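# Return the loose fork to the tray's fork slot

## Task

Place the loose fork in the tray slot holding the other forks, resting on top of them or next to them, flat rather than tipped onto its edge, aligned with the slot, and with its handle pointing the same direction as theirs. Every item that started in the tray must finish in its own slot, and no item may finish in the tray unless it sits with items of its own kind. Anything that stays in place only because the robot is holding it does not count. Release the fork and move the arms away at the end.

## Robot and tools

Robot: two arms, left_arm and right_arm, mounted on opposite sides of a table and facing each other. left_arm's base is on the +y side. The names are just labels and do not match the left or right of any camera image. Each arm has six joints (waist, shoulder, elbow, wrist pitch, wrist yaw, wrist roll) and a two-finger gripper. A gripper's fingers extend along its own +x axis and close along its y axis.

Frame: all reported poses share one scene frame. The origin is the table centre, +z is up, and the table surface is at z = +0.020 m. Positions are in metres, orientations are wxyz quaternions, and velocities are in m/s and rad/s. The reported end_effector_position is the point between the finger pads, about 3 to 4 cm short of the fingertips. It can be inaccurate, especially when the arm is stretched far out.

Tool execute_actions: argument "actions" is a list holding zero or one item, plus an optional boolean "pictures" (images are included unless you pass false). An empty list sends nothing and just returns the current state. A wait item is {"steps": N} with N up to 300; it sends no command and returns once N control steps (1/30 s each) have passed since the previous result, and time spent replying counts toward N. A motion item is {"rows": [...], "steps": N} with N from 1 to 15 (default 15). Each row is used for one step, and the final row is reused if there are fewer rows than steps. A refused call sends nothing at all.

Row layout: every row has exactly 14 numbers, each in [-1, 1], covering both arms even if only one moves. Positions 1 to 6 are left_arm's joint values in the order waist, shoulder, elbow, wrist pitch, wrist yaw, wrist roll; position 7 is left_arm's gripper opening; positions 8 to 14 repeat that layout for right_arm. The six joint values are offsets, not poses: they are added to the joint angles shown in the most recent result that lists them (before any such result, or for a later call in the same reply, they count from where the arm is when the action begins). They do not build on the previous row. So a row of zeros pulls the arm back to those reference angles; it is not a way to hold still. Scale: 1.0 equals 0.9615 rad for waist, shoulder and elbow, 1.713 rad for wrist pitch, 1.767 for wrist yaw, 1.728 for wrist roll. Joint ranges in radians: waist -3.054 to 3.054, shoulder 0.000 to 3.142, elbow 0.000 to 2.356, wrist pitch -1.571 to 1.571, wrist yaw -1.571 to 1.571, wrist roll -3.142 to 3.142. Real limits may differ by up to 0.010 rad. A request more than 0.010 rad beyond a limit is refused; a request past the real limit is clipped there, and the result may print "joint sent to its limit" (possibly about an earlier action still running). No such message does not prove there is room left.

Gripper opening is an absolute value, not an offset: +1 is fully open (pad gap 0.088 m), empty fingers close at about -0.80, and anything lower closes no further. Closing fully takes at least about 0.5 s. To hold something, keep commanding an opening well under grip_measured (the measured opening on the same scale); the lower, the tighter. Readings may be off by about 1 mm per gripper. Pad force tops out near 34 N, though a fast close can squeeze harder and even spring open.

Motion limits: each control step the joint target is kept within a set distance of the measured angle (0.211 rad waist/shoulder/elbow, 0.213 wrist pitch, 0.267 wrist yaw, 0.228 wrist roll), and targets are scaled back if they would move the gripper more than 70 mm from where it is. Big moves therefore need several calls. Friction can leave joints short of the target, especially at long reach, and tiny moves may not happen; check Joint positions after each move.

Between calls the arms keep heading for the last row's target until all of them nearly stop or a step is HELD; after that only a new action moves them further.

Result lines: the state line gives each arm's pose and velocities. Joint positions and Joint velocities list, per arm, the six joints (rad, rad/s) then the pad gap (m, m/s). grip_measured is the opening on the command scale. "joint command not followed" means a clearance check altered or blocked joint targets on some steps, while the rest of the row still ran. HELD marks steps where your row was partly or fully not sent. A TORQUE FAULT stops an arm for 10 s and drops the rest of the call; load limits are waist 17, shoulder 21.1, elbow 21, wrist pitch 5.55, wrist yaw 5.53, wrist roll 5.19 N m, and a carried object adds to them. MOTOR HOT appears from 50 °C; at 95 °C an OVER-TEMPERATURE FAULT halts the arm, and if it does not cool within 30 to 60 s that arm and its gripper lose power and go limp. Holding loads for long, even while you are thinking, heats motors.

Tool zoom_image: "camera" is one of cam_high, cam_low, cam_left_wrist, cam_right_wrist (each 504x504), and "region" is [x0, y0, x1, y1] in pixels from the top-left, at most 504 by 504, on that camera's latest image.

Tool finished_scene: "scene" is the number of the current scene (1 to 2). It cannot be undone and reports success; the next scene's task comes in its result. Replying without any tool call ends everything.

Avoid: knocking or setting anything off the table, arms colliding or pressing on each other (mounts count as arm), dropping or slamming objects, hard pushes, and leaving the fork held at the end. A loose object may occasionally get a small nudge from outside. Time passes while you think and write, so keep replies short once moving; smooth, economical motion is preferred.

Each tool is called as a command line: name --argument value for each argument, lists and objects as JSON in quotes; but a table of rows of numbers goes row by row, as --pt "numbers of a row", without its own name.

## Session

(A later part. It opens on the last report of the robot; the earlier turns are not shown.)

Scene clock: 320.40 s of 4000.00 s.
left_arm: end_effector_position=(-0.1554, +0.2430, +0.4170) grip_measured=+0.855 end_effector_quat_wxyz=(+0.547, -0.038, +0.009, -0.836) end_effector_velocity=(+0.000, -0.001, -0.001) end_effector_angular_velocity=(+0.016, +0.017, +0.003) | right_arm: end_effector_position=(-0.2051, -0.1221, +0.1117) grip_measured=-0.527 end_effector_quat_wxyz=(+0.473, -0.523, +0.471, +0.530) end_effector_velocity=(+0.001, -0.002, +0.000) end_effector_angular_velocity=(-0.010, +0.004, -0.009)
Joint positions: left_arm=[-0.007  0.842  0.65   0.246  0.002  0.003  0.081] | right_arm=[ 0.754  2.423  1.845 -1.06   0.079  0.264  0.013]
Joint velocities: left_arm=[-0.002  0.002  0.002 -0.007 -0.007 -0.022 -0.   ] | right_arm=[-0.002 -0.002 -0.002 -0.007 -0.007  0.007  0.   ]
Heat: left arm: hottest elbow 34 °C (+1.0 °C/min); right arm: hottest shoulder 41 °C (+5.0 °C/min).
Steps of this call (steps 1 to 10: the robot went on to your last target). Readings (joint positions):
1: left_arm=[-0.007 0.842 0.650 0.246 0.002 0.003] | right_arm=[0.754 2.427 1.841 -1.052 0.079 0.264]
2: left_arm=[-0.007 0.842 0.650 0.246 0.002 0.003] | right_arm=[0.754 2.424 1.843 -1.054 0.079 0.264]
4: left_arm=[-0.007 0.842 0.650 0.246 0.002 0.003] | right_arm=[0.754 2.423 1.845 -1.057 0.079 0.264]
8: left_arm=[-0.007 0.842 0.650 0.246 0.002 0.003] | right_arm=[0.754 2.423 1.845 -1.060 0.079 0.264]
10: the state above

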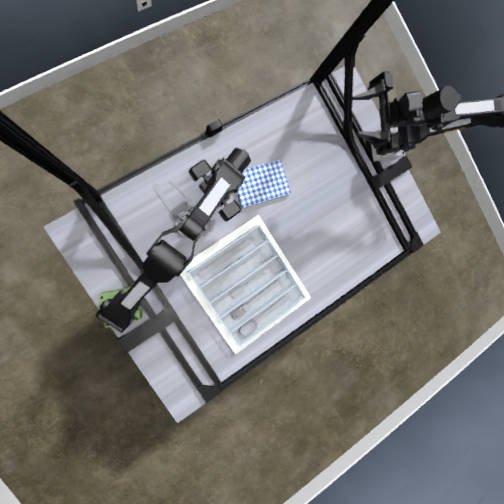

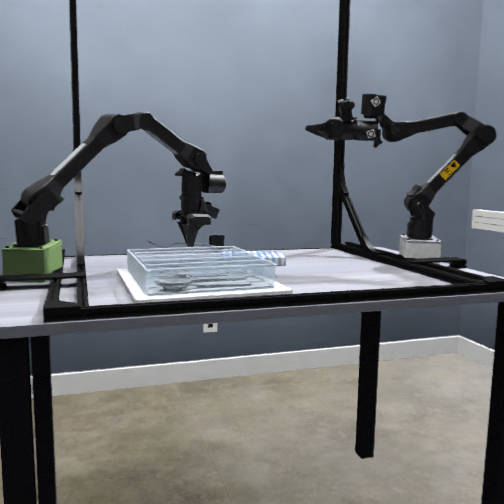

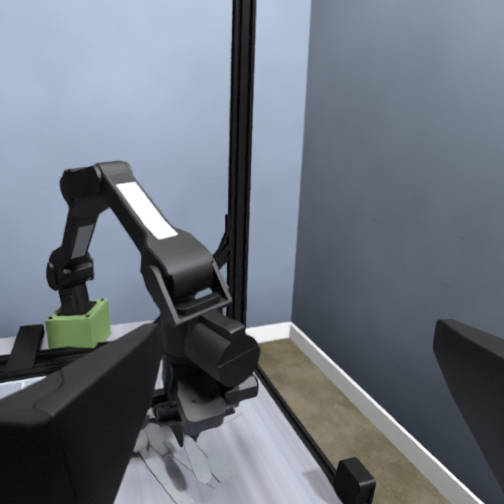

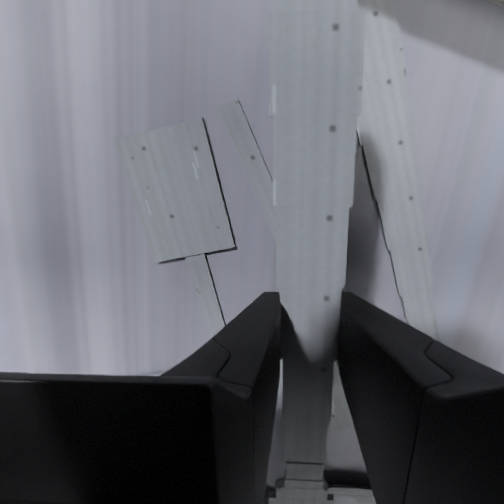

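execute_actions --actions '[]'

Scene clock: 334.70 s of 4000.00 s.
left_arm: end_effector_position=(-0.1553, +0.2430, +0.4172) grip_measured=+0.855 end_effector_quat_wxyz=(+0.547, -0.038, +0.009, -0.836) end_effector_velocity=(+0.002, -0.001, -0.008) end_effector_angular_velocity=(+0.029, -0.003, +0.017) | right_arm: end_effector_position=(-0.2052, -0.1217, +0.1126) grip_measured=-0.527 end_effector_quat_wxyz=(+0.473, -0.523, +0.471, +0.531) end_effector_velocity=(+0.000, -0.001, +0.002) end_effector_angular_velocity=(-0.005, +0.006, +0.005)
Joint positions: left_arm=[-0.007  0.842  0.65   0.246  0.002  0.003  0.081] | right_arm=[ 0.754  2.421  1.846 -1.06   0.079  0.264  0.013]
Joint velocities: left_arm=[-0.002 -0.002 -0.007 -0.022 -0.022 -0.007 -0.   ] | right_arm=[-0.002 -0.002  0.002 -0.007 -0.007 -0.007 -0.   ]
Heat: left arm: hottest elbow 34 °C (+1.0 °C/min); right arm: hottest shoulder 43 °C (+5.0 °C/min).
Steps of this call (steps 1 to 30: the robot went on to your last target; steps 31 to 429: nothing new was sent). Readings (joint positions):
1: left_arm=[-0.007 0.842 0.650 0.246 0.002 0.003] | right_arm=[0.754 2.423 1.845 -1.060 0.079 0.264]
2: left_arm=[-0.007 0.842 0.650 0.246 0.002 0.003] | right_arm=[0.754 2.423 1.845 -1.060 0.079 0.264]
4: left_arm=[-0.007 0.842 0.650 0.246 0.002 0.003] | right_arm=[0.754 2.423 1.845 -1.060 0.079 0.264]
8: left_arm=[-0.007 0.842 0.650 0.246 0.002 0.003] | right_arm=[0.754 2.423 1.845 -1.060 0.079 0.264]
429: the state above
All arms were judged still, so your last target was given up. Only a new action makes them travel on or press farther. Fingers that are still opening or closing keep moving.

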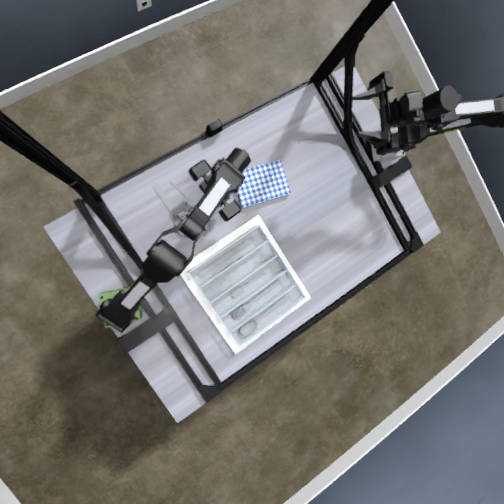

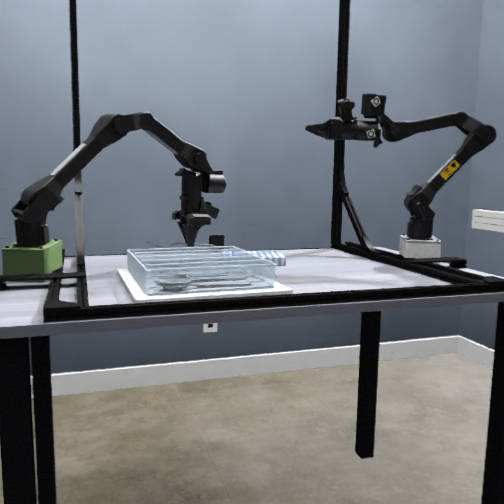

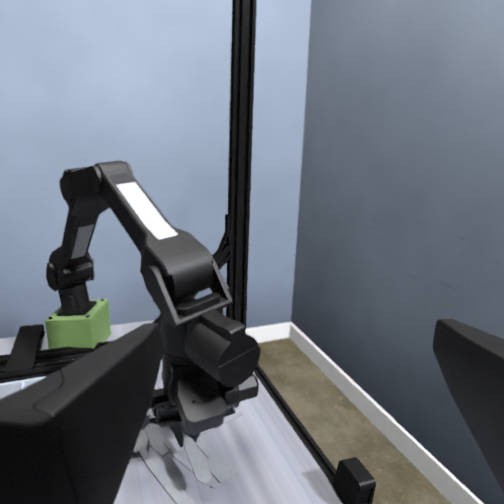

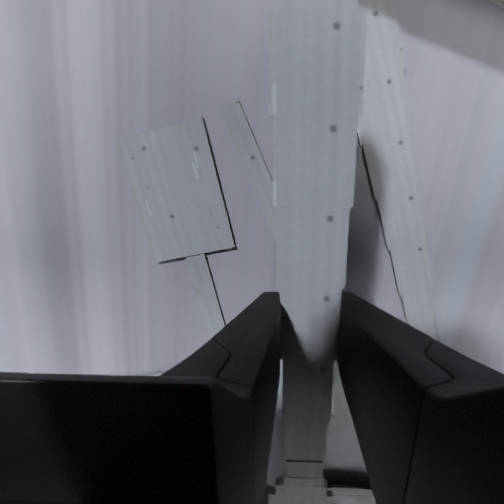

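execute_actions --actions '[{"rows": [[0,0,0,0,0,0,0.855, 0,-0.006,0.008,-0.008,0,0,-0.9],[0,0,0,0,0,0,0.855, 0,-0.014,0.02,-0.019,0,0,-0.9],[0,0,0,0,0,0,0.855, 0,-0.024,0.034,-0.033,0,0,-0.9],[0,0,0,0,0,0,0.855, 0,-0.035,0.049,-0.048,0,0,-0.9],[0,0,0,0,0,0,0.855, 0,-0.046,0.064,-0.062,0,0,-0.9],[0,0,0,0,0,0,0.855, 0,-0.057,0.08,-0.077,0,0,-0.9],[0,0,0,0,0,0,0.855, 0,-0.068,0.095,-0.092,0,0,-0.9],[0,0,0,0,0,0,0.855, 0,-0.079,0.11,-0.106,0,0,-0.9],[0,0,0,0,0,0,0.855, 0,-0.09,0.125,-0.121,0,0,-0.9],[0,0,0,0,0,0,0.855, 0,-0.101,0.14,-0.135,0,0,-0.9],[0,0,0,0,0,0,0.855, 0,-0.112,0.155,-0.149,0,0,-0.9],[0,0,0,0,0,0,0.855, 0,-0.121,0.167,-0.16,0,0,-0.9],[0,0,0,0,0,0,0.855, 0,-0.128,0.177,-0.168,0,0,-0.9],[0,0,0,0,0,0,0.855, 0,-0.133,0.184,-0.173,0,0,-0.9],[0,0,0,0,0,0,0.855, 0,-0.135,0.187,-0.174,0,0,-0.9]], "steps": 15}]' --pictures false

Scene clock: 347.57 s of 4000.00 s.
left_arm: end_effector_position=(-0.1553, +0.2431, +0.4173) grip_measured=+0.855 end_effector_quat_wxyz=(+0.547, -0.039, +0.009, -0.836) end_effector_velocity=(+0.001, +0.000, +0.001) end_effector_angular_velocity=(-0.003, +0.010, +0.005) | right_arm: end_effector_position=(-0.1937, -0.1321, +0.1977) grip_measured=-0.527 end_effector_quat_wxyz=(+0.473, -0.524, +0.471, +0.530) end_effector_velocity=(+0.014, -0.000, +0.187) end_effector_angular_velocity=(+0.226, +0.097, -0.025)
Joint positions: left_arm=[-0.007  0.842  0.65   0.246  0.002  0.003  0.081] | right_arm=[ 0.754  2.312  2.002 -1.329  0.079  0.264  0.013]
Joint velocities: left_arm=[-0.002 -0.002 -0.002  0.007 -0.007 -0.007 -0.   ] | right_arm=[ 0.002 -0.281  0.281 -0.315 -0.007  0.007 -0.   ]
Heat: left arm: hottest elbow 34 °C (+1.0 °C/min); right arm: hottest shoulder 43 °C (+4.0 °C/min).
Steps of this call (steps 1 to 371: nothing new was sent; steps 372 to 386: all 15 steps of this action). Readings (joint positions):
372: left_arm=[-0.007 0.842 0.650 0.246 0.002 0.003] | right_arm=[0.754 2.420 1.847 -1.061 0.079 0.264]
373: left_arm=[-0.007 0.842 0.650 0.246 0.002 0.003] | right_arm=[0.754 2.420 1.848 -1.067 0.079 0.264]
375: left_arm=[-0.007 0.842 0.650 0.246 0.002 0.003] | right_arm=[0.754 2.419 1.858 -1.097 0.079 0.264]
379: left_arm=[-0.007 0.842 0.650 0.246 0.002 0.003] | right_arm=[0.754 2.397 1.901 -1.183 0.079 0.264]
386: the state above

execute_actions --actions '[{"rows": [[0,0,0,0,0,0,0.855, -0.004,-0.02,0.023,-0.016,0,-0.002,-0.9],[0,0,0,0,0,0,0.855, -0.012,-0.02,0.023,-0.016,0,-0.006,-0.9],[0,0,0,0,0,0,0.855, -0.026,-0.02,0.023,-0.015,0,-0.013,-0.9],[0,0,0,0,0,0,0.855, -0.045,-0.02,0.023,-0.014,0.001,-0.023,-0.9],[0,0,0,0,0,0,0.855, -0.068,-0.02,0.023,-0.013,0.001,-0.035,-0.9],[0,0,0,0,0,0,0.855, -0.094,-0.02,0.023,-0.012,0.002,-0.048,-0.9],[0,0,0,0,0,0,0.855, -0.122,-0.02,0.023,-0.011,0.002,-0.063,-0.9],[0,0,0,0,0,0,0.855, -0.15,-0.02,0.023,-0.01,0.003,-0.077,-0.9],[0,0,0,0,0,0,0.855, -0.178,-0.02,0.023,-0.009,0.003,-0.092,-0.9],[0,0,0,0,0,0,0.855, -0.206,-0.02,0.023,-0.008,0.004,-0.106,-0.9],[0,0,0,0,0,0,0.855, -0.232,-0.02,0.023,-0.007,0.004,-0.119,-0.9],[0,0,0,0,0,0,0.855, -0.255,-0.02,0.023,-0.006,0.005,-0.131,-0.9],[0,0,0,0,0,0,0.855, -0.272,-0.02,0.023,-0.005,0.005,-0.14,-0.9],[0,0,0,0,0,0,0.855, -0.283,-0.02,0.023,-0.004,0.006,-0.146,-0.9],[0,0,0,0,0,0,0.855, -0.288,-0.02,0.023,-0.004,0.006,-0.148,-0.9]], "steps": 15}]' --pictures false

Scene clock: 364.97 s of 4000.00 s.
left_arm: end_effector_position=(-0.1553, +0.2431, +0.4175) grip_measured=+0.855 end_effector_quat_wxyz=(+0.547, -0.039, +0.009, -0.836) end_effector_velocity=(+0.001, +0.001, -0.004) end_effector_angular_velocity=(+0.025, +0.014, +0.003) | right_arm: end_effector_position=(-0.0837, -0.1057, +0.2003) grip_measured=-0.527 end_effector_quat_wxyz=(+0.481, -0.512, +0.480, +0.524) end_effector_velocity=(+0.273, +0.030, -0.027) end_effector_angular_velocity=(-0.031, -0.028, -0.253)
Joint positions: left_arm=[-0.007  0.842  0.65   0.246  0.002  0.003  0.081] | right_arm=[ 0.498  2.293  2.022 -1.339  0.087  0.042  0.013]
Joint velocities: left_arm=[-0.002 -0.007 -0.002 -0.022 -0.007 -0.022 -0.   ] | right_arm=[-0.613  0.002  0.002  0.022  0.051 -0.359 -0.   ]
Heat: left arm: hottest elbow 34 °C (+0.0 °C/min); right arm: hottest shoulder 43 °C (+3.0 °C/min).
Steps of this call (steps 1 to 30: the robot went on to your last target; steps 31 to 507: nothing new was sent; steps 508 to 522: all 15 steps of this action). Readings (joint positions):
508: left_arm=[-0.007 0.842 0.650 0.246 0.002 0.003] | right_arm=[0.754 2.293 2.022 -1.356 0.079 0.264]
509: left_arm=[-0.007 0.842 0.650 0.246 0.002 0.003] | right_arm=[0.754 2.293 2.022 -1.356 0.079 0.263]
511: left_arm=[-0.007 0.842 0.650 0.246 0.002 0.003] | right_arm=[0.748 2.293 2.022 -1.356 0.079 0.250]
515: left_arm=[-0.007 0.842 0.650 0.246 0.002 0.003] | right_arm=[0.690 2.293 2.022 -1.351 0.079 0.184]
522: the state above

execute_actions --actions '[{"rows": [[0,0,0,0,0,0,0.855, -0.026,0,0,0.002,0.002,-0.022,-0.9],[0,0,0,0,0,0,0.855, -0.034,0,0,0.003,0.002,-0.026,-0.9],[0,0,0,0,0,0,0.855, -0.048,0,0,0.004,0.002,-0.033,-0.9],[0,0,0,0,0,0,0.855, -0.067,0,0,0.005,0.003,-0.043,-0.9],[0,0,0,0,0,0,0.855, -0.09,0,0,0.006,0.003,-0.055,-0.9],[0,0,0,0,0,0,0.855, -0.116,0,0,0.007,0.004,-0.068,-0.9],[0,0,0,0,0,0,0.855, -0.144,0,0,0.008,0.004,-0.083,-0.9],[0,0,0,0,0,0,0.855, -0.172,0,0,0.01,0.005,-0.097,-0.9],[0,0,0,0,0,0,0.855, -0.2,0,0,0.011,0.005,-0.112,-0.9],[0,0,0,0,0,0,0.855, -0.228,0,0,0.012,0.006,-0.126,-0.9],[0,0,0,0,0,0,0.855, -0.254,0,0,0.013,0.006,-0.139,-0.9],[0,0,0,0,0,0,0.855, -0.277,0,0,0.014,0.006,-0.151,-0.9],[0,0,0,0,0,0,0.855, -0.294,0,0,0.015,0.007,-0.16,-0.9],[0,0,0,0,0,0,0.855, -0.305,0,0,0.016,0.007,-0.166,-0.9],[0,0,0,0,0,0,0.855, -0.31,0,0,0.017,0.007,-0.168,-0.9]], "steps": 15}]' --pictures false

Scene clock: 378.00 s of 4000.00 s.
left_arm: end_effector_position=(-0.1553, +0.2431, +0.4175) grip_measured=+0.855 end_effector_quat_wxyz=(+0.547, -0.039, +0.009, -0.836) end_effector_velocity=(+0.001, +0.001, +0.002) end_effector_angular_velocity=(+0.007, +0.021, +0.004) | right_arm: end_effector_position=(+0.0386, -0.1067, +0.1880) grip_measured=-0.527 end_effector_quat_wxyz=(+0.487, -0.508, +0.485, +0.518) end_effector_velocity=(+0.274, -0.048, -0.028) end_effector_angular_velocity=(-0.040, -0.019, -0.258)
Joint positions: left_arm=[-0.007  0.842  0.65   0.246  0.002  0.003  0.081] | right_arm=[ 0.222  2.293  2.023 -1.315  0.098 -0.214  0.013]
Joint velocities: left_arm=[-0.002 -0.007  0.002 -0.007 -0.007 -0.022 -0.   ] | right_arm=[-0.618 -0.002  0.002  0.022  0.037 -0.359  0.   ]
Heat: left arm: hottest elbow 34 °C (+0.0 °C/min); right arm: hottest shoulder 43 °C (+2.0 °C/min).
Steps of this call (steps 1 to 30: the robot went on to your last target; steps 31 to 376: nothing new was sent; steps 377 to 391: all 15 steps of this action). Readings (joint positions):
377: left_arm=[-0.007 0.842 0.650 0.246 0.002 0.003] | right_arm=[0.478 2.293 2.023 -1.337 0.090 0.010]
378: left_arm=[-0.007 0.842 0.650 0.246 0.002 0.003] | right_arm=[0.478 2.293 2.023 -1.337 0.090 0.008]
380: left_arm=[-0.007 0.842 0.650 0.246 0.002 0.003] | right_arm=[0.472 2.293 2.023 -1.335 0.090 -0.006]
384: left_arm=[-0.007 0.842 0.650 0.246 0.002 0.003] | right_arm=[0.414 2.293 2.023 -1.329 0.090 -0.072]
391: the state above

execute_actions --actions '[{"rows": [[0,0,0,0,0,0,0.855, -0.026,0,0,0.003,0.001,-0.022,-0.9],[0,0,0,0,0,0,0.855, -0.034,0,0,0.003,0.001,-0.026,-0.9],[0,0,0,0,0,0,0.855, -0.048,0,0,0.004,0.002,-0.033,-0.9],[0,0,0,0,0,0,0.855, -0.067,0,0,0.005,0.002,-0.043,-0.9],[0,0,0,0,0,0,0.855, -0.09,0,0,0.006,0.003,-0.055,-0.9],[0,0,0,0,0,0,0.855, -0.116,0,0,0.007,0.003,-0.068,-0.9],[0,0,0,0,0,0,0.855, -0.144,0,0,0.008,0.004,-0.083,-0.9],[0,0,0,0,0,0,0.855, -0.172,0,0,0.009,0.004,-0.097,-0.9],[0,0,0,0,0,0,0.855, -0.2,0,0,0.01,0.005,-0.112,-0.9],[0,0,0,0,0,0,0.855, -0.228,0,0,0.011,0.005,-0.126,-0.9],[0,0,0,0,0,0,0.855, -0.254,0,0,0.012,0.006,-0.139,-0.9],[0,0,0,0,0,0,0.855, -0.277,0,0,0.012,0.006,-0.151,-0.9],[0,0,0,0,0,0,0.855, -0.294,0,0,0.013,0.006,-0.16,-0.9],[0,0,0,0,0,0,0.855, -0.305,0,0,0.013,0.006,-0.166,-0.9],[0,0,0,0,0,0,0.855, -0.311,0,0,0.013,0.006,-0.169,-0.9]], "steps": 15}]' --pictures false

execute_actions --actions '[{"steps": 15}]'

Scene clock: 388.47 s of 4000.00 s.
left_arm: end_effector_position=(-0.1553, +0.2431, +0.4177) grip_measured=+0.855 end_effector_quat_wxyz=(+0.547, -0.039, +0.009, -0.836) end_effector_velocity=(+0.001, +0.000, -0.002) end_effector_angular_velocity=(+0.005, -0.009, +0.015) | right_arm: end_effector_position=(+0.1570, -0.1432, +0.1745) grip_measured=-0.527 end_effector_quat_wxyz=(+0.491, -0.507, +0.492, +0.509) end_effector_velocity=(+0.249, -0.134, -0.031) end_effector_angular_velocity=(-0.092, +0.015, -0.204)
Joint positions: left_arm=[-0.007  0.842  0.651  0.246  0.002  0.003  0.081] | right_arm=[-0.055  2.292  2.023 -1.295  0.108 -0.471  0.013]
Joint velocities: left_arm=[-0.007 -0.002 -0.002 -0.007 -0.022  0.007 -0.   ] | right_arm=[-0.628 -0.002 -0.002 -0.022  0.022 -0.418 -0.   ]
Heat: left arm: hottest elbow 34 °C (+0.0 °C/min); right arm: hottest shoulder 44 °C (+2.0 °C/min).
Steps of this call (steps 1 to 30: the robot went on to your last target; steps 31 to 299: nothing new was sent; steps 300 to 314: all 15 steps of this action). Readings (joint positions):
300: left_arm=[-0.007 0.842 0.651 0.246 0.002 0.003] | right_arm=[0.202 2.292 2.023 -1.311 0.100 -0.246]
301: left_arm=[-0.007 0.842 0.651 0.246 0.002 0.003] | right_arm=[0.202 2.292 2.023 -1.311 0.100 -0.248]
303: left_arm=[-0.007 0.842 0.651 0.246 0.002 0.003] | right_arm=[0.196 2.292 2.023 -1.311 0.100 -0.262]
307: left_arm=[-0.007 0.842 0.651 0.246 0.002 0.003] | right_arm=[0.139 2.292 2.023 -1.305 0.100 -0.327]
314: the state above

Scene clock: 388.97 s of 4000.00 s.
left_arm: end_effector_position=(-0.1553, +0.2431, +0.4177) grip_measured=+0.855 end_effector_quat_wxyz=(+0.547, -0.039, +0.009, -0.836) end_effector_velocity=(+0.000, +0.000, -0.003) end_effector_angular_velocity=(+0.019, +0.000, +0.003) | right_arm: end_effector_position=(+0.1652, -0.1473, +0.1736) grip_measured=-0.527 end_effector_quat_wxyz=(+0.488, -0.511, +0.489, +0.511) end_effector_velocity=(-0.001, +0.003, +0.002) end_effector_angular_velocity=(+0.014, +0.001, -0.006)
Joint positions: left_arm=[-0.007  0.842  0.651  0.246  0.002  0.003  0.081] | right_arm=[-0.075  2.292  2.023 -1.295  0.11  -0.503  0.013]
Joint velocities: left_arm=[-0.002 -0.002  0.002 -0.022 -0.007 -0.007 -0.   ] | right_arm=[ 0.002 -0.002  0.002  0.007 -0.007  0.007 -0.   ]
Heat: left arm: hottest elbow 34 °C (+0.0 °C/min); right arm: hottest shoulder 44 °C (+2.0 °C/min).
Steps of this call (steps 1 to 15: the robot went on to your last target). Readings (joint positions):
1: left_arm=[-0.007 0.842 0.651 0.246 0.002 0.003] | right_arm=[-0.073 2.292 2.023 -1.295 0.109 -0.482]
2: left_arm=[-0.007 0.842 0.651 0.246 0.002 0.003] | right_arm=[-0.085 2.292 2.023 -1.295 0.110 -0.488]
4: left_arm=[-0.007 0.842 0.651 0.246 0.002 0.003] | right_arm=[-0.093 2.292 2.023 -1.295 0.110 -0.496]
8: left_arm=[-0.007 0.842 0.651 0.246 0.002 0.003] | right_arm=[-0.081 2.292 2.023 -1.295 0.110 -0.502]
15: the state above

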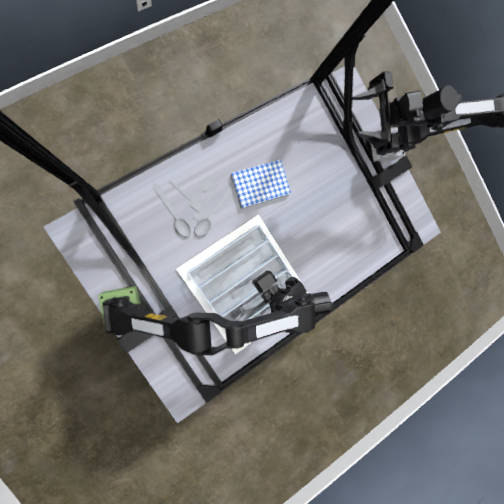

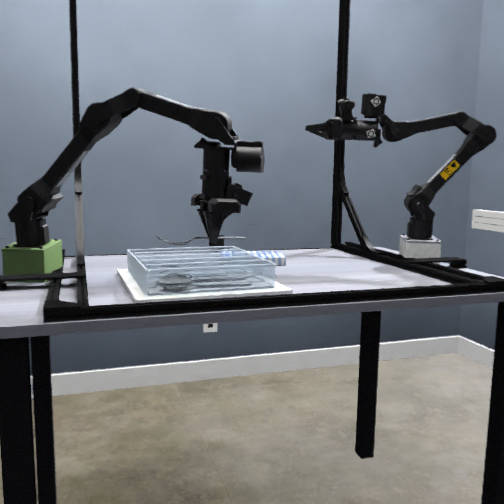

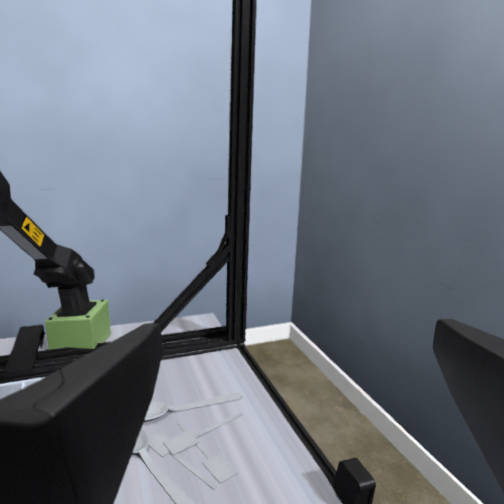

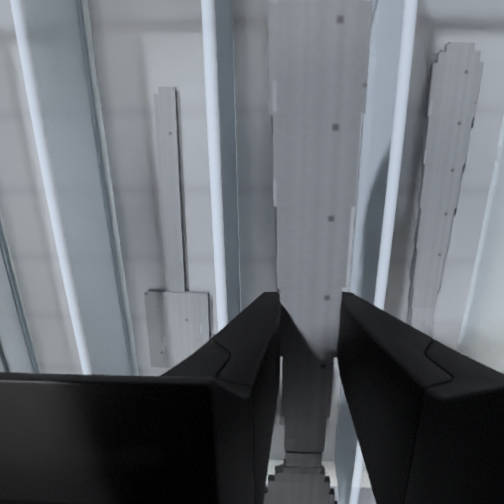

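execute_actions --actions '[{"rows": [[0,0,0,0,0,0,0.855, -0.002,0.002,-0.005,0.003,0,-0.001,-0.9],[0,0,0,0,0,0,0.855, -0.004,0.004,-0.012,0.008,0,-0.002,-0.9],[0,0,0,0,0,0,0.855, -0.006,0.006,-0.021,0.013,0,-0.003,-0.9],[0,0,0,0,0,0,0.855, -0.008,0.008,-0.031,0.02,0,-0.004,-0.9],[0,0,0,0,0,0,0.855, -0.01,0.01,-0.041,0.026,0,-0.005,-0.9],[0,0,0,0,0,0,0.855, -0.012,0.012,-0.051,0.033,0,-0.006,-0.9],[0,0,0,0,0,0,0.855, -0.014,0.014,-0.061,0.039,0,-0.007,-0.9],[0,0,0,0,0,0,0.855, -0.016,0.016,-0.071,0.046,0,-0.008,-0.9],[0,0,0,0,0,0,0.855, -0.018,0.018,-0.081,0.052,0,-0.009,-0.9],[0,0,0,0,0,0,0.855, -0.019,0.02,-0.09,0.058,0,-0.01,-0.9],[0,0,0,0,0,0,0.855, -0.019,0.022,-0.098,0.063,0,-0.01,-0.9],[0,0,0,0,0,0,0.855, -0.019,0.023,-0.104,0.067,0,-0.01,-0.9],[0,0,0,0,0,0,0.855, -0.019,0.024,-0.108,0.07,0,-0.01,-0.9],[0,0,0,0,0,0,0.855, -0.019,0.025,-0.111,0.072,0,-0.01,-0.9],[0,0,0,0,0,0,0.855, -0.019,0.025,-0.112,0.072,0,-0.01,-0.9]], "steps": 15}]' --pictures false

execute_actions --actions '[{"steps": 15}]'

Scene clock: 422.97 s of 4000.00 s.
left_arm: end_effector_position=(-0.1553, +0.2431, +0.4179) grip_measured=+0.855 end_effector_quat_wxyz=(+0.547, -0.039, +0.009, -0.836) end_effector_velocity=(+0.000, +0.000, -0.002) end_effector_angular_velocity=(+0.010, +0.004, +0.004) | right_arm: end_effector_position=(+0.1710, -0.1469, +0.1491) grip_measured=-0.527 end_effector_quat_wxyz=(+0.496, -0.508, +0.485, +0.512) end_effector_velocity=(-0.007, -0.003, -0.047) end_effector_angular_velocity=(-0.029, +0.023, +0.024)
Joint positions: left_arm=[-0.007  0.842  0.651  0.246  0.002  0.003  0.081] | right_arm=[-0.092  2.296  1.936 -1.183  0.11  -0.516  0.013]
Joint velocities: left_arm=[-0.002 -0.002 -0.002 -0.007 -0.007 -0.007  0.   ] | right_arm=[-0.002  0.037 -0.125  0.125 -0.007 -0.022  0.   ]
Heat: left arm: hottest elbow 35 °C (+1.0 °C/min); right arm: hottest shoulder 44 °C (+1.0 °C/min).
Steps of this call (steps 1 to 15: the robot went on to your last target; steps 16 to 1005: nothing new was sent; steps 1006 to 1020: all 15 steps of this action). Readings (joint positions):
1006: left_arm=[-0.007 0.842 0.651 0.246 0.002 0.003] | right_arm=[-0.075 2.292 2.023 -1.294 0.110 -0.504]
1007: left_arm=[-0.007 0.842 0.651 0.246 0.002 0.003] | right_arm=[-0.075 2.292 2.023 -1.292 0.110 -0.504]
1009: left_arm=[-0.007 0.842 0.651 0.246 0.002 0.003] | right_arm=[-0.076 2.292 2.020 -1.279 0.110 -0.504]
1013: left_arm=[-0.007 0.842 0.651 0.246 0.002 0.003] | right_arm=[-0.081 2.292 1.992 -1.243 0.110 -0.509]
1020: the state above

Scene clock: 423.47 s of 4000.00 s.
left_arm: end_effector_position=(-0.1553, +0.2431, +0.4179) grip_measured=+0.855 end_effector_quat_wxyz=(+0.547, -0.039, +0.009, -0.836) end_effector_velocity=(+0.002, -0.002, -0.007) end_effector_angular_velocity=(+0.029, -0.003, +0.017) | right_arm: end_effector_position=(+0.1705, -0.1469, +0.1456) grip_measured=-0.527 end_effector_quat_wxyz=(+0.495, -0.508, +0.485, +0.512) end_effector_velocity=(-0.004, -0.003, -0.001) end_effector_angular_velocity=(-0.010, +0.030, +0.008)
Joint positions: left_arm=[-0.007  0.842  0.651  0.246  0.002  0.003  0.081] | right_arm=[-0.092  2.3    1.926 -1.173  0.11  -0.517  0.013]
Joint velocities: left_arm=[-0.002  0.002 -0.002 -0.022 -0.022 -0.007 -0.   ] | right_arm=[-0.002  0.002  0.002 -0.022 -0.022 -0.007 -0.   ]
Heat: left arm: hottest elbow 35 °C (+1.0 °C/min); right arm: hottest shoulder 44 °C (+1.0 °C/min).
Steps of this call (steps 1 to 15: the robot went on to your last target). Readings (joint positions):
1: left_arm=[-0.007 0.842 0.651 0.246 0.002 0.003] | right_arm=[-0.092 2.298 1.932 -1.180 0.110 -0.517]
2: left_arm=[-0.007 0.842 0.651 0.246 0.002 0.003] | right_arm=[-0.092 2.299 1.930 -1.178 0.110 -0.517]
4: left_arm=[-0.007 0.842 0.651 0.246 0.002 0.003] | right_arm=[-0.092 2.300 1.927 -1.175 0.110 -0.517]
8: left_arm=[-0.007 0.842 0.651 0.246 0.002 0.003] | right_arm=[-0.092 2.300 1.927 -1.173 0.110 -0.517]
15: the state above

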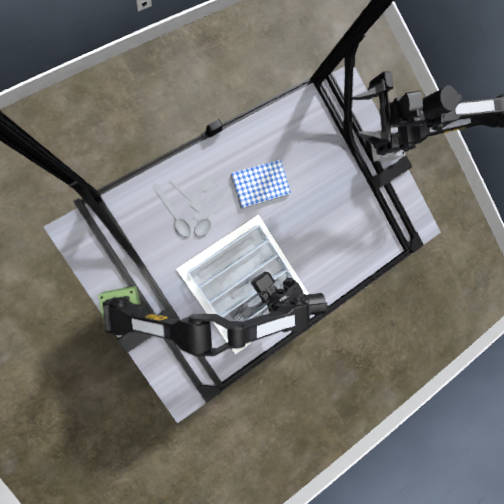

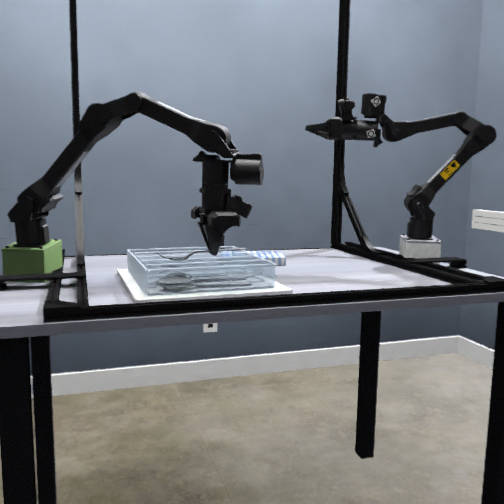

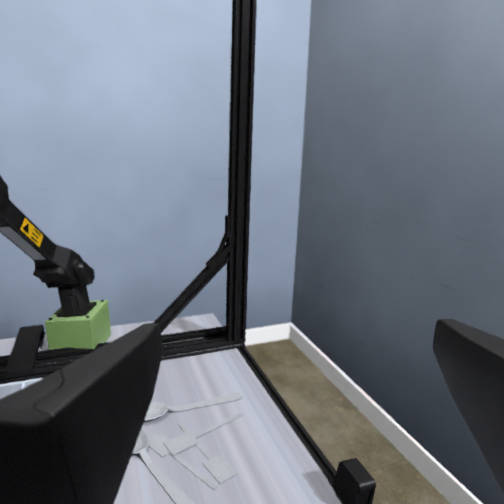

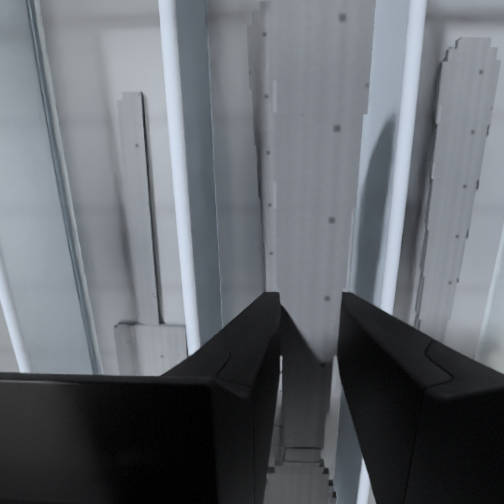

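execute_actions --actions '[{"rows": [[0,0,0,0,0,0,0.855, 0,0.012,-0.008,0.002,0,0,-0.9],[0,0,0,0,0,0,0.855, 0,0.016,-0.014,0.005,0,0,-0.9],[0,0,0,0,0,0,0.855, 0,0.019,-0.021,0.009,0,0,-0.9],[0,0,0,0,0,0,0.855, 0,0.021,-0.028,0.013,0,0,-0.9],[0,0,0,0,0,0,0.855, 0,0.023,-0.036,0.017,0,0,-0.9],[0,0,0,0,0,0,0.855, 0,0.025,-0.044,0.021,0,0,-0.9],[0,0,0,0,0,0,0.855, 0,0.027,-0.052,0.026,0,0,-0.9],[0,0,0,0,0,0,0.855, 0,0.03,-0.06,0.03,0,0,-0.9],[0,0,0,0,0,0,0.855, 0,0.032,-0.068,0.035,0,0,-0.9],[0,0,0,0,0,0,0.855, 0,0.034,-0.075,0.039,0,0,-0.9],[0,0,0,0,0,0,0.855, 0,0.036,-0.081,0.043,0,0,-0.9],[0,0,0,0,0,0,0.855, 0,0.038,-0.086,0.046,0,0,-0.9],[0,0,0,0,0,0,0.855, 0,0.04,-0.09,0.048,0,0,-0.9],[0,0,0,0,0,0,0.855, 0,0.041,-0.092,0.05,0,0,-0.9],[0,0,0,0,0,0,0.855, 0,0.041,-0.093,0.05,0,0,-0.9]], "steps": 15}]' --pictures false

execute_actions --actions '[{"steps": 15}]'

Scene clock: 445.87 s of 4000.00 s.
left_arm: end_effector_position=(-0.1552, +0.2432, +0.4180) grip_measured=+0.855 end_effector_quat_wxyz=(+0.547, -0.039, +0.009, -0.836) end_effector_velocity=(+0.002, -0.000, -0.002) end_effector_angular_velocity=(+0.010, +0.004, +0.009) | right_arm: end_effector_position=(+0.1663, -0.1489, +0.1199) grip_measured=-0.527 end_effector_quat_wxyz=(+0.489, -0.510, +0.489, +0.511) end_effector_velocity=(-0.015, -0.015, -0.056) end_effector_angular_velocity=(-0.085, +0.052, +0.016)
Joint positions: left_arm=[-0.007  0.842  0.651  0.246  0.002  0.003  0.081] | right_arm=[-0.092  2.319  1.855 -1.097  0.11  -0.518  0.013]
Joint velocities: left_arm=[ 0.002 -0.002 -0.002 -0.007 -0.007 -0.007 -0.   ] | right_arm=[-0.002  0.066 -0.115  0.081 -0.007 -0.007 -0.   ]
Heat: left arm: hottest elbow 35 °C (+1.0 °C/min); right arm: hottest shoulder 43 °C (-1.0 °C/min).
Steps of this call (steps 1 to 15: the robot went on to your last target; steps 16 to 657: nothing new was sent; steps 658 to 672: all 15 steps of this action). Readings (joint positions):
658: left_arm=[-0.007 0.842 0.651 0.246 0.002 0.003] | right_arm=[-0.092 2.303 1.924 -1.172 0.110 -0.518]
659: left_arm=[-0.007 0.842 0.651 0.246 0.002 0.003] | right_arm=[-0.092 2.303 1.924 -1.171 0.110 -0.518]
661: left_arm=[-0.007 0.842 0.651 0.246 0.002 0.003] | right_arm=[-0.092 2.303 1.922 -1.163 0.110 -0.518]
665: left_arm=[-0.007 0.842 0.651 0.246 0.002 0.003] | right_arm=[-0.092 2.303 1.901 -1.139 0.110 -0.518]
672: the state above

Scene clock: 446.37 s of 4000.00 s.
left_arm: end_effector_position=(-0.1552, +0.2432, +0.4180) grip_measured=+0.855 end_effector_quat_wxyz=(+0.547, -0.039, +0.009, -0.836) end_effector_velocity=(-0.004, +0.001, -0.003) end_effector_angular_velocity=(+0.019, +0.015, -0.017) | right_arm: end_effector_position=(+0.1656, -0.1494, +0.1161) grip_measured=-0.527 end_effector_quat_wxyz=(+0.488, -0.511, +0.491, +0.510) end_effector_velocity=(-0.002, -0.003, -0.001) end_effector_angular_velocity=(-0.008, +0.012, +0.006)
Joint positions: left_arm=[-0.007  0.842  0.651  0.246  0.002  0.003  0.081] | right_arm=[-0.092  2.323  1.848 -1.089  0.11  -0.518  0.013]
Joint velocities: left_arm=[-0.007  0.002 -0.002 -0.007  0.007 -0.022 -0.   ] | right_arm=[-0.002 -0.002 -0.007 -0.007 -0.007 -0.007 -0.   ]
Heat: left arm: hottest elbow 35 °C (+1.0 °C/min); right arm: hottest shoulder 43 °C (-1.0 °C/min).
Steps of this call (steps 1 to 15: the robot went on to your last target). Readings (joint positions):
1: left_arm=[-0.007 0.842 0.651 0.246 0.002 0.003] | right_arm=[-0.092 2.321 1.852 -1.094 0.110 -0.518]
2: left_arm=[-0.007 0.842 0.651 0.246 0.002 0.003] | right_arm=[-0.092 2.322 1.850 -1.093 0.110 -0.518]
4: left_arm=[-0.007 0.842 0.651 0.246 0.002 0.003] | right_arm=[-0.092 2.323 1.848 -1.091 0.110 -0.518]
8: left_arm=[-0.007 0.842 0.651 0.246 0.002 0.003] | right_arm=[-0.092 2.323 1.848 -1.089 0.110 -0.518]
15: the state above
All arms were judged still, so your last target was given up. Only a new action makes them travel on or press farther. Fingers that are still opening or closing keep moving.

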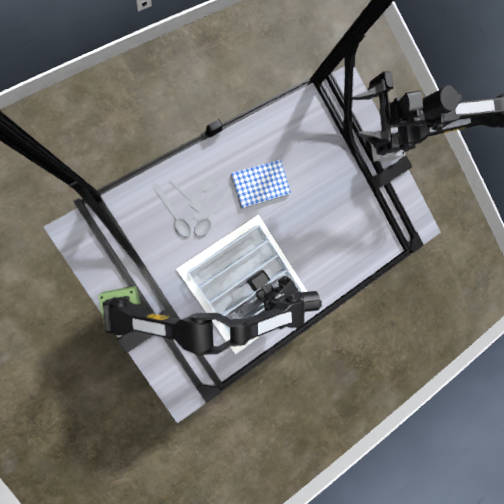

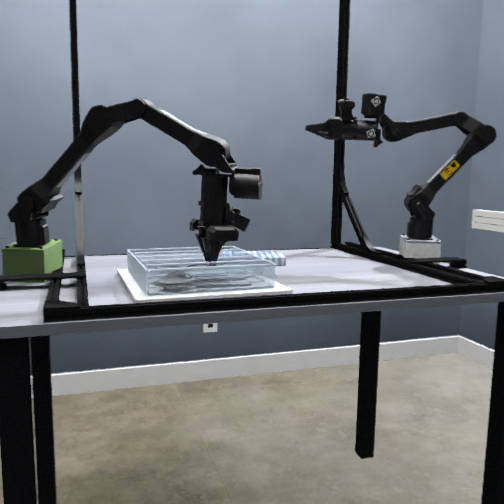

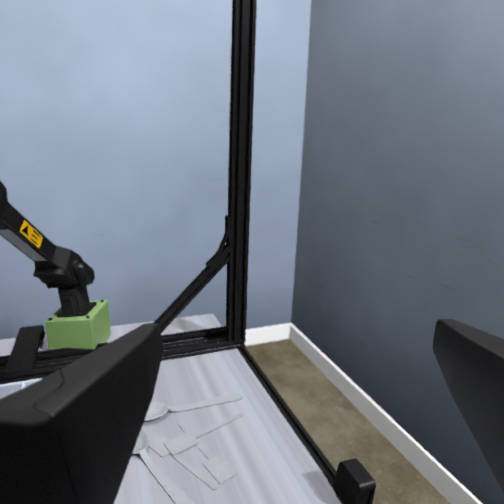

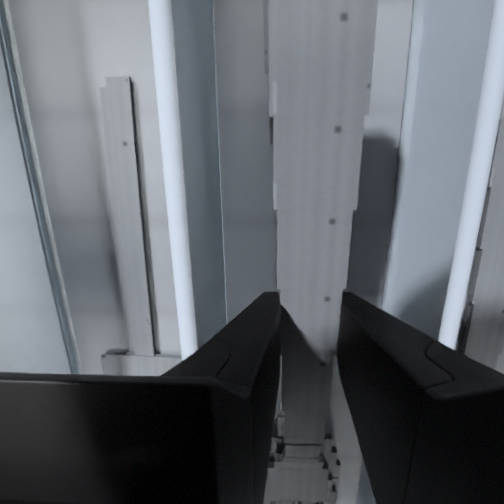

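execute_actions --actions '[{"rows": [[0,0,0,0,0,0,0.855, -0.002,0.012,-0.008,0.002,0,-0.001,-0.9],[0,0,0,0,0,0,0.855, -0.004,0.015,-0.011,0.004,0,-0.002,-0.9],[0,0,0,0,0,0,0.855, -0.006,0.017,-0.014,0.006,0,-0.003,-0.9],[0,0,0,0,0,0,0.855, -0.008,0.019,-0.017,0.008,0,-0.004,-0.9],[0,0,0,0,0,0,0.855, -0.008,0.021,-0.02,0.01,0,-0.004,-0.9],[0,0,0,0,0,0,0.855, -0.008,0.022,-0.023,0.012,0,-0.004,-0.9],[0,0,0,0,0,0,0.855, -0.008,0.024,-0.026,0.014,0,-0.004,-0.9],[0,0,0,0,0,0,0.855, -0.008,0.025,-0.029,0.017,0,-0.004,-0.9],[0,0,0,0,0,0,0.855, -0.008,0.027,-0.032,0.019,0,-0.004,-0.9],[0,0,0,0,0,0,0.855, -0.008,0.028,-0.035,0.021,0,-0.004,-0.9],[0,0,0,0,0,0,0.855, -0.008,0.03,-0.038,0.023,0,-0.004,-0.9],[0,0,0,0,0,0,0.855, -0.008,0.031,-0.04,0.025,0,-0.004,-0.9],[0,0,0,0,0,0,0.855, -0.008,0.032,-0.042,0.027,0,-0.004,-0.9],[0,0,0,0,0,0,0.855, -0.008,0.033,-0.044,0.028,0,-0.004,-0.9],[0,0,0,0,0,0,0.855, -0.008,0.034,-0.045,0.029,0,-0.004,-0.9]], "steps": 15}]' --pictures false

execute_actions --actions '[{"steps": 15}]'

Scene clock: 465.60 s of 4000.00 s.
left_arm: end_effector_position=(-0.1552, +0.2432, +0.4182) grip_measured=+0.855 end_effector_quat_wxyz=(+0.547, -0.040, +0.009, -0.836) end_effector_velocity=(+0.003, +0.000, -0.001) end_effector_angular_velocity=(+0.007, +0.006, +0.019) | right_arm: end_effector_position=(+0.1657, -0.1492, +0.1088) grip_measured=-0.526 end_effector_quat_wxyz=(+0.491, -0.509, +0.489, +0.511) end_effector_velocity=(-0.004, -0.005, -0.011) end_effector_angular_velocity=(-0.008, +0.012, +0.006)
Joint positions: left_arm=[-0.007  0.842  0.651  0.247  0.002  0.003  0.081] | right_arm=[-0.094  2.326  1.823 -1.054  0.11  -0.518  0.013]
Joint velocities: left_arm=[-0.002 -0.007 -0.002 -0.007 -0.022 -0.007  0.   ] | right_arm=[-0.002 -0.002 -0.051  0.037 -0.007 -0.007  0.   ]
Heat: left arm: hottest elbow 35 °C (+1.0 °C/min); right arm: hottest shoulder 42 °C (-2.0 °C/min).
Steps of this call (steps 1 to 562: nothing new was sent; steps 563 to 577: all 15 steps of this action). Readings (joint positions):
563: left_arm=[-0.007 0.842 0.651 0.247 0.002 0.003] | right_arm=[-0.092 2.326 1.846 -1.088 0.110 -0.517]
564: left_arm=[-0.007 0.842 0.651 0.247 0.002 0.003] | right_arm=[-0.092 2.326 1.846 -1.088 0.110 -0.517]
566: left_arm=[-0.007 0.842 0.651 0.247 0.002 0.003] | right_arm=[-0.093 2.326 1.846 -1.086 0.110 -0.517]
570: left_arm=[-0.007 0.842 0.651 0.247 0.002 0.003] | right_arm=[-0.094 2.326 1.840 -1.079 0.110 -0.518]
577: the state above

Scene clock: 466.10 s of 4000.00 s.
left_arm: end_effector_position=(-0.1552, +0.2432, +0.4182) grip_measured=+0.855 end_effector_quat_wxyz=(+0.547, -0.040, +0.009, -0.836) end_effector_velocity=(-0.002, +0.001, -0.002) end_effector_angular_velocity=(+0.015, +0.017, -0.011) | right_arm: end_effector_position=(+0.1657, -0.1489, +0.1074) grip_measured=-0.527 end_effector_quat_wxyz=(+0.491, -0.509, +0.488, +0.511) end_effector_velocity=(+0.001, +0.002, -0.001) end_effector_angular_velocity=(+0.010, +0.003, +0.004)
Joint positions: left_arm=[-0.007  0.842  0.651  0.247  0.002  0.003  0.081] | right_arm=[-0.094  2.327  1.819 -1.047  0.11  -0.519  0.013]
Joint velocities: left_arm=[-0.002 -0.002 -0.002 -0.007  0.007 -0.022 -0.   ] | right_arm=[-0.002  0.002  0.002  0.007 -0.007 -0.007 -0.   ]
Heat: left arm: hottest elbow 35 °C (+1.0 °C/min); right arm: hottest shoulder 42 °C (-2.0 °C/min).
Steps of this call (steps 1 to 15: the robot went on to your last target). Readings (joint positions):
1: left_arm=[-0.007 0.842 0.651 0.247 0.002 0.003] | right_arm=[-0.094 2.326 1.821 -1.052 0.110 -0.518]
2: left_arm=[-0.007 0.842 0.651 0.247 0.002 0.003] | right_arm=[-0.094 2.326 1.820 -1.051 0.110 -0.518]
4: left_arm=[-0.007 0.842 0.651 0.247 0.002 0.003] | right_arm=[-0.094 2.326 1.819 -1.049 0.110 -0.518]
8: left_arm=[-0.007 0.842 0.651 0.247 0.002 0.003] | right_arm=[-0.094 2.326 1.819 -1.048 0.110 -0.518]
15: the state above
All arms were judged still, so your last target was given up. Only a new action makes them travel on or press farther. Fingers that are still opening or closing keep moving.

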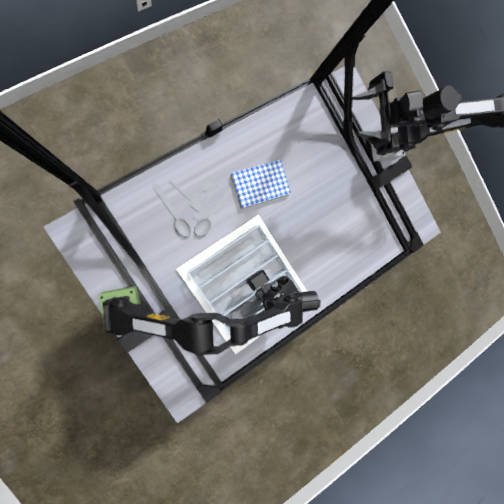

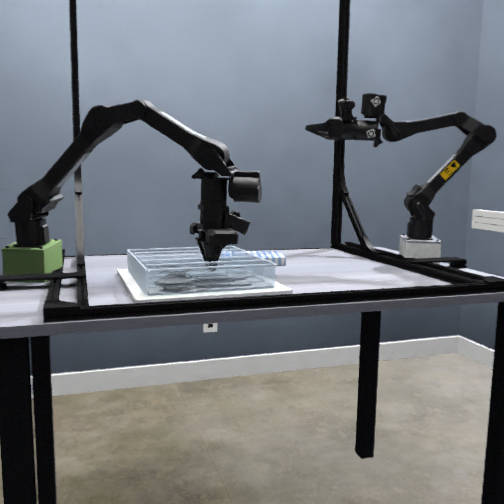

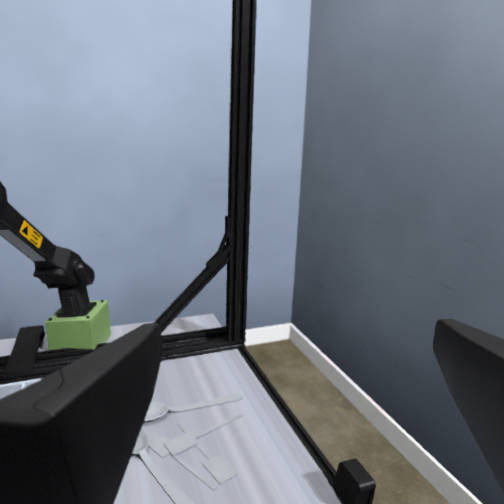

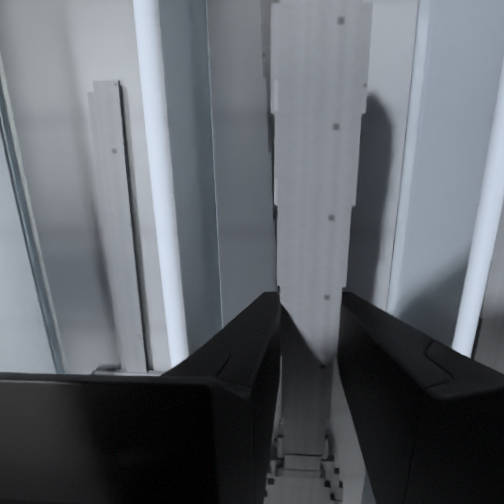

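zoom_image --camera "cam_low" --region '[120, 220, 290, 305]'

Region (120, 220, 290, 305) of cam_low's 504x504 image, scaled by 2.965, with more detail than that image has.

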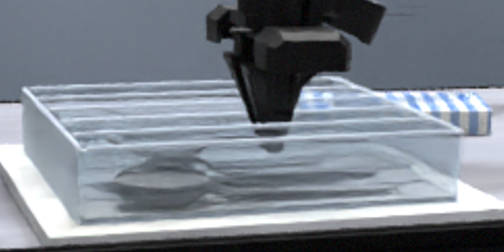

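zoom_image --camera "cam_right_wrist" --region '[230, 380, 390, 504]'

Region (230, 380, 390, 504) of cam_right_wrist's 504x504 image, scaled by 3.150, with more detail than that image has; it fills the top 391 rows of this view, and the rest is white.

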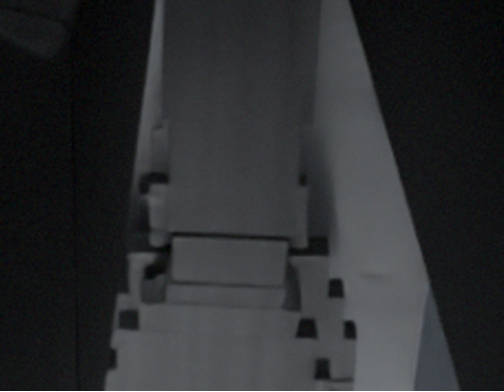

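execute_actions --actions '[{"rows": [[0,0,0,0,0,0,0.855, 0,0,0.012,-0.002,0,0,-0.9],[0,0,0,0,0,0,0.855, 0,0,0.018,-0.004,0,0,-0.9],[0,0,0,0,0,0,0.855, 0,0,0.024,-0.007,0,0,-0.9],[0,0,0,0,0,0,0.855, 0,0.004,0.03,-0.01,0,0,-0.9],[0,0,0,0,0,0,0.855, 0.002,0.01,0.035,-0.012,0,0,-0.9],[0,0,0,0,0,0,0.855, 0.004,0.015,0.04,-0.014,0,0.001,-0.9],[0,0,0,0,0,0,0.855, 0.006,0.019,0.045,-0.016,0,0.002,-0.9],[0,0,0,0,0,0,0.855, 0.008,0.022,0.049,-0.018,0,0.002,-0.9],[0,0,0,0,0,0,0.855, 0.009,0.025,0.053,-0.02,0,0.003,-0.9],[0,0,0,0,0,0,0.855, 0.009,0.028,0.056,-0.022,0,0.003,-0.9],[0,0,0,0,0,0,0.855, 0.009,0.03,0.059,-0.023,0,0.003,-0.9],[0,0,0,0,0,0,0.855, 0.009,0.032,0.061,-0.024,0,0.003,-0.9],[0,0,0,0,0,0,0.855, 0.009,0.034,0.063,-0.025,0,0.003,-0.9],[0,0,0,0,0,0,0.855, 0.009,0.035,0.064,-0.025,0,0.003,-0.9],[0,0,0,0,0,0,0.855, 0.009,0.036,0.064,-0.025,0,0.003,-0.9]], "steps": 15}]' --pictures false

execute_actions --actions '[{"steps": 15}]'

Scene clock: 497.03 s of 4000.00 s.
left_arm: end_effector_position=(-0.1552, +0.2432, +0.4184) grip_measured=+0.855 end_effector_quat_wxyz=(+0.547, -0.040, +0.008, -0.836) end_effector_velocity=(-0.001, -0.002, -0.005) end_effector_angular_velocity=(+0.019, +0.000, +0.003) | right_arm: end_effector_position=(+0.1653, -0.1434, +0.1146) grip_measured=-0.527 end_effector_quat_wxyz=(+0.490, -0.511, +0.486, +0.512) end_effector_velocity=(+0.001, +0.001, +0.006) end_effector_angular_velocity=(-0.003, +0.010, +0.020)
Joint positions: left_arm=[-0.007  0.842  0.652  0.247  0.002  0.003  0.081] | right_arm=[-0.086  2.339  1.868 -1.085  0.11  -0.517  0.013]
Joint velocities: left_arm=[-0.002  0.007 -0.002 -0.007 -0.007 -0.007 -0.   ] | right_arm=[-0.002  0.007  0.037 -0.037 -0.007 -0.022 -0.   ]
Heat: left arm: hottest elbow 35 °C (+0.0 °C/min); right arm: hottest shoulder 41 °C (-2.0 °C/min).
Steps of this call (steps 1 to 913: nothing new was sent; steps 914 to 928: all 15 steps of this action). Readings (joint positions):
914: left_arm=[-0.007 0.842 0.652 0.247 0.002 0.003] | right_arm=[-0.097 2.339 1.815 -1.040 0.110 -0.522]
915: left_arm=[-0.007 0.842 0.652 0.247 0.002 0.003] | right_arm=[-0.097 2.339 1.817 -1.043 0.110 -0.522]
917: left_arm=[-0.007 0.842 0.652 0.247 0.002 0.003] | right_arm=[-0.097 2.339 1.823 -1.052 0.110 -0.522]
921: left_arm=[-0.007 0.842 0.652 0.247 0.002 0.003] | right_arm=[-0.094 2.339 1.845 -1.067 0.110 -0.520]
928: the state above

Scene clock: 497.53 s of 4000.00 s.
left_arm: end_effector_position=(-0.1552, +0.2432, +0.4184) grip_measured=+0.855 end_effector_quat_wxyz=(+0.547, -0.040, +0.008, -0.836) end_effector_velocity=(+0.002, -0.000, -0.005) end_effector_angular_velocity=(+0.030, +0.011, +0.007) | right_arm: end_effector_position=(+0.1653, -0.1434, +0.1140) grip_measured=-0.527 end_effector_quat_wxyz=(+0.489, -0.511, +0.487, +0.512) end_effector_velocity=(-0.001, -0.002, +0.000) end_effector_angular_velocity=(-0.003, +0.010, -0.009)
Joint positions: left_arm=[-0.007  0.842  0.652  0.247  0.002  0.003  0.081] | right_arm=[-0.086  2.342  1.871 -1.088  0.11  -0.517  0.013]
Joint velocities: left_arm=[ 0.002 -0.002 -0.002 -0.022 -0.007 -0.022 -0.   ] | right_arm=[-0.002 -0.002 -0.002 -0.007 -0.007  0.007 -0.   ]
Heat: left arm: hottest elbow 35 °C (+0.0 °C/min); right arm: hottest shoulder 41 °C (-2.0 °C/min).
Steps of this call (steps 1 to 15: the robot went on to your last target). Readings (joint positions):
1: left_arm=[-0.007 0.842 0.652 0.247 0.002 0.003] | right_arm=[-0.086 2.340 1.869 -1.086 0.110 -0.517]
2: left_arm=[-0.007 0.842 0.652 0.247 0.002 0.003] | right_arm=[-0.086 2.340 1.870 -1.086 0.110 -0.517]
4: left_arm=[-0.007 0.842 0.652 0.247 0.002 0.003] | right_arm=[-0.086 2.340 1.871 -1.087 0.110 -0.517]
8: left_arm=[-0.007 0.842 0.652 0.247 0.002 0.003] | right_arm=[-0.086 2.342 1.871 -1.088 0.110 -0.517]
15: the state above
All arms were judged still, so your last target was given up. Only a new action makes them travel on or press farther. Fingers that are still opening or closing keep moving.

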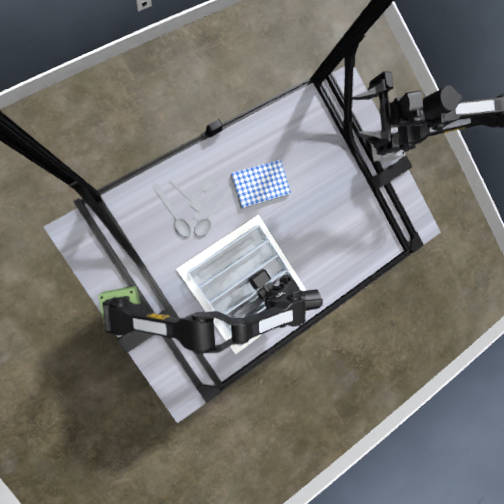

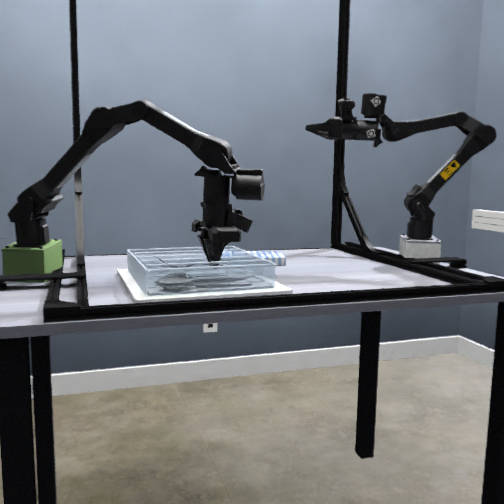

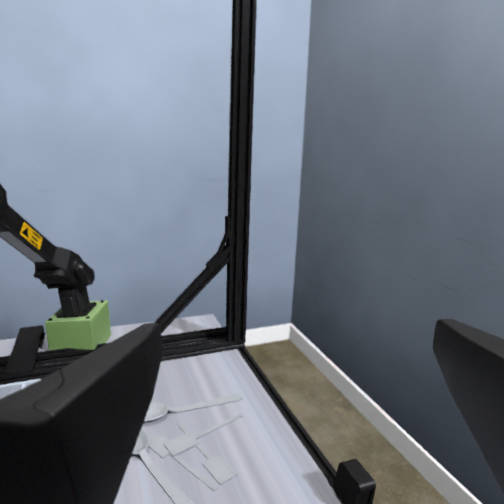

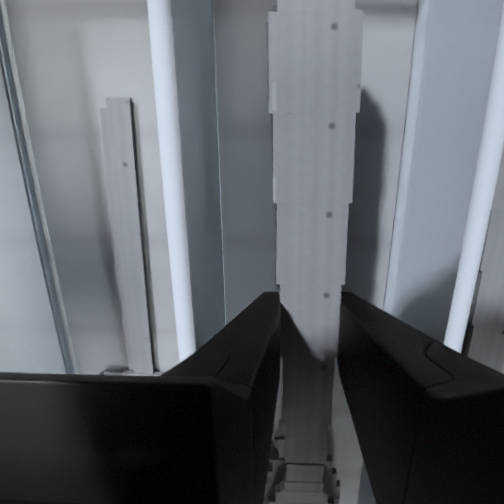

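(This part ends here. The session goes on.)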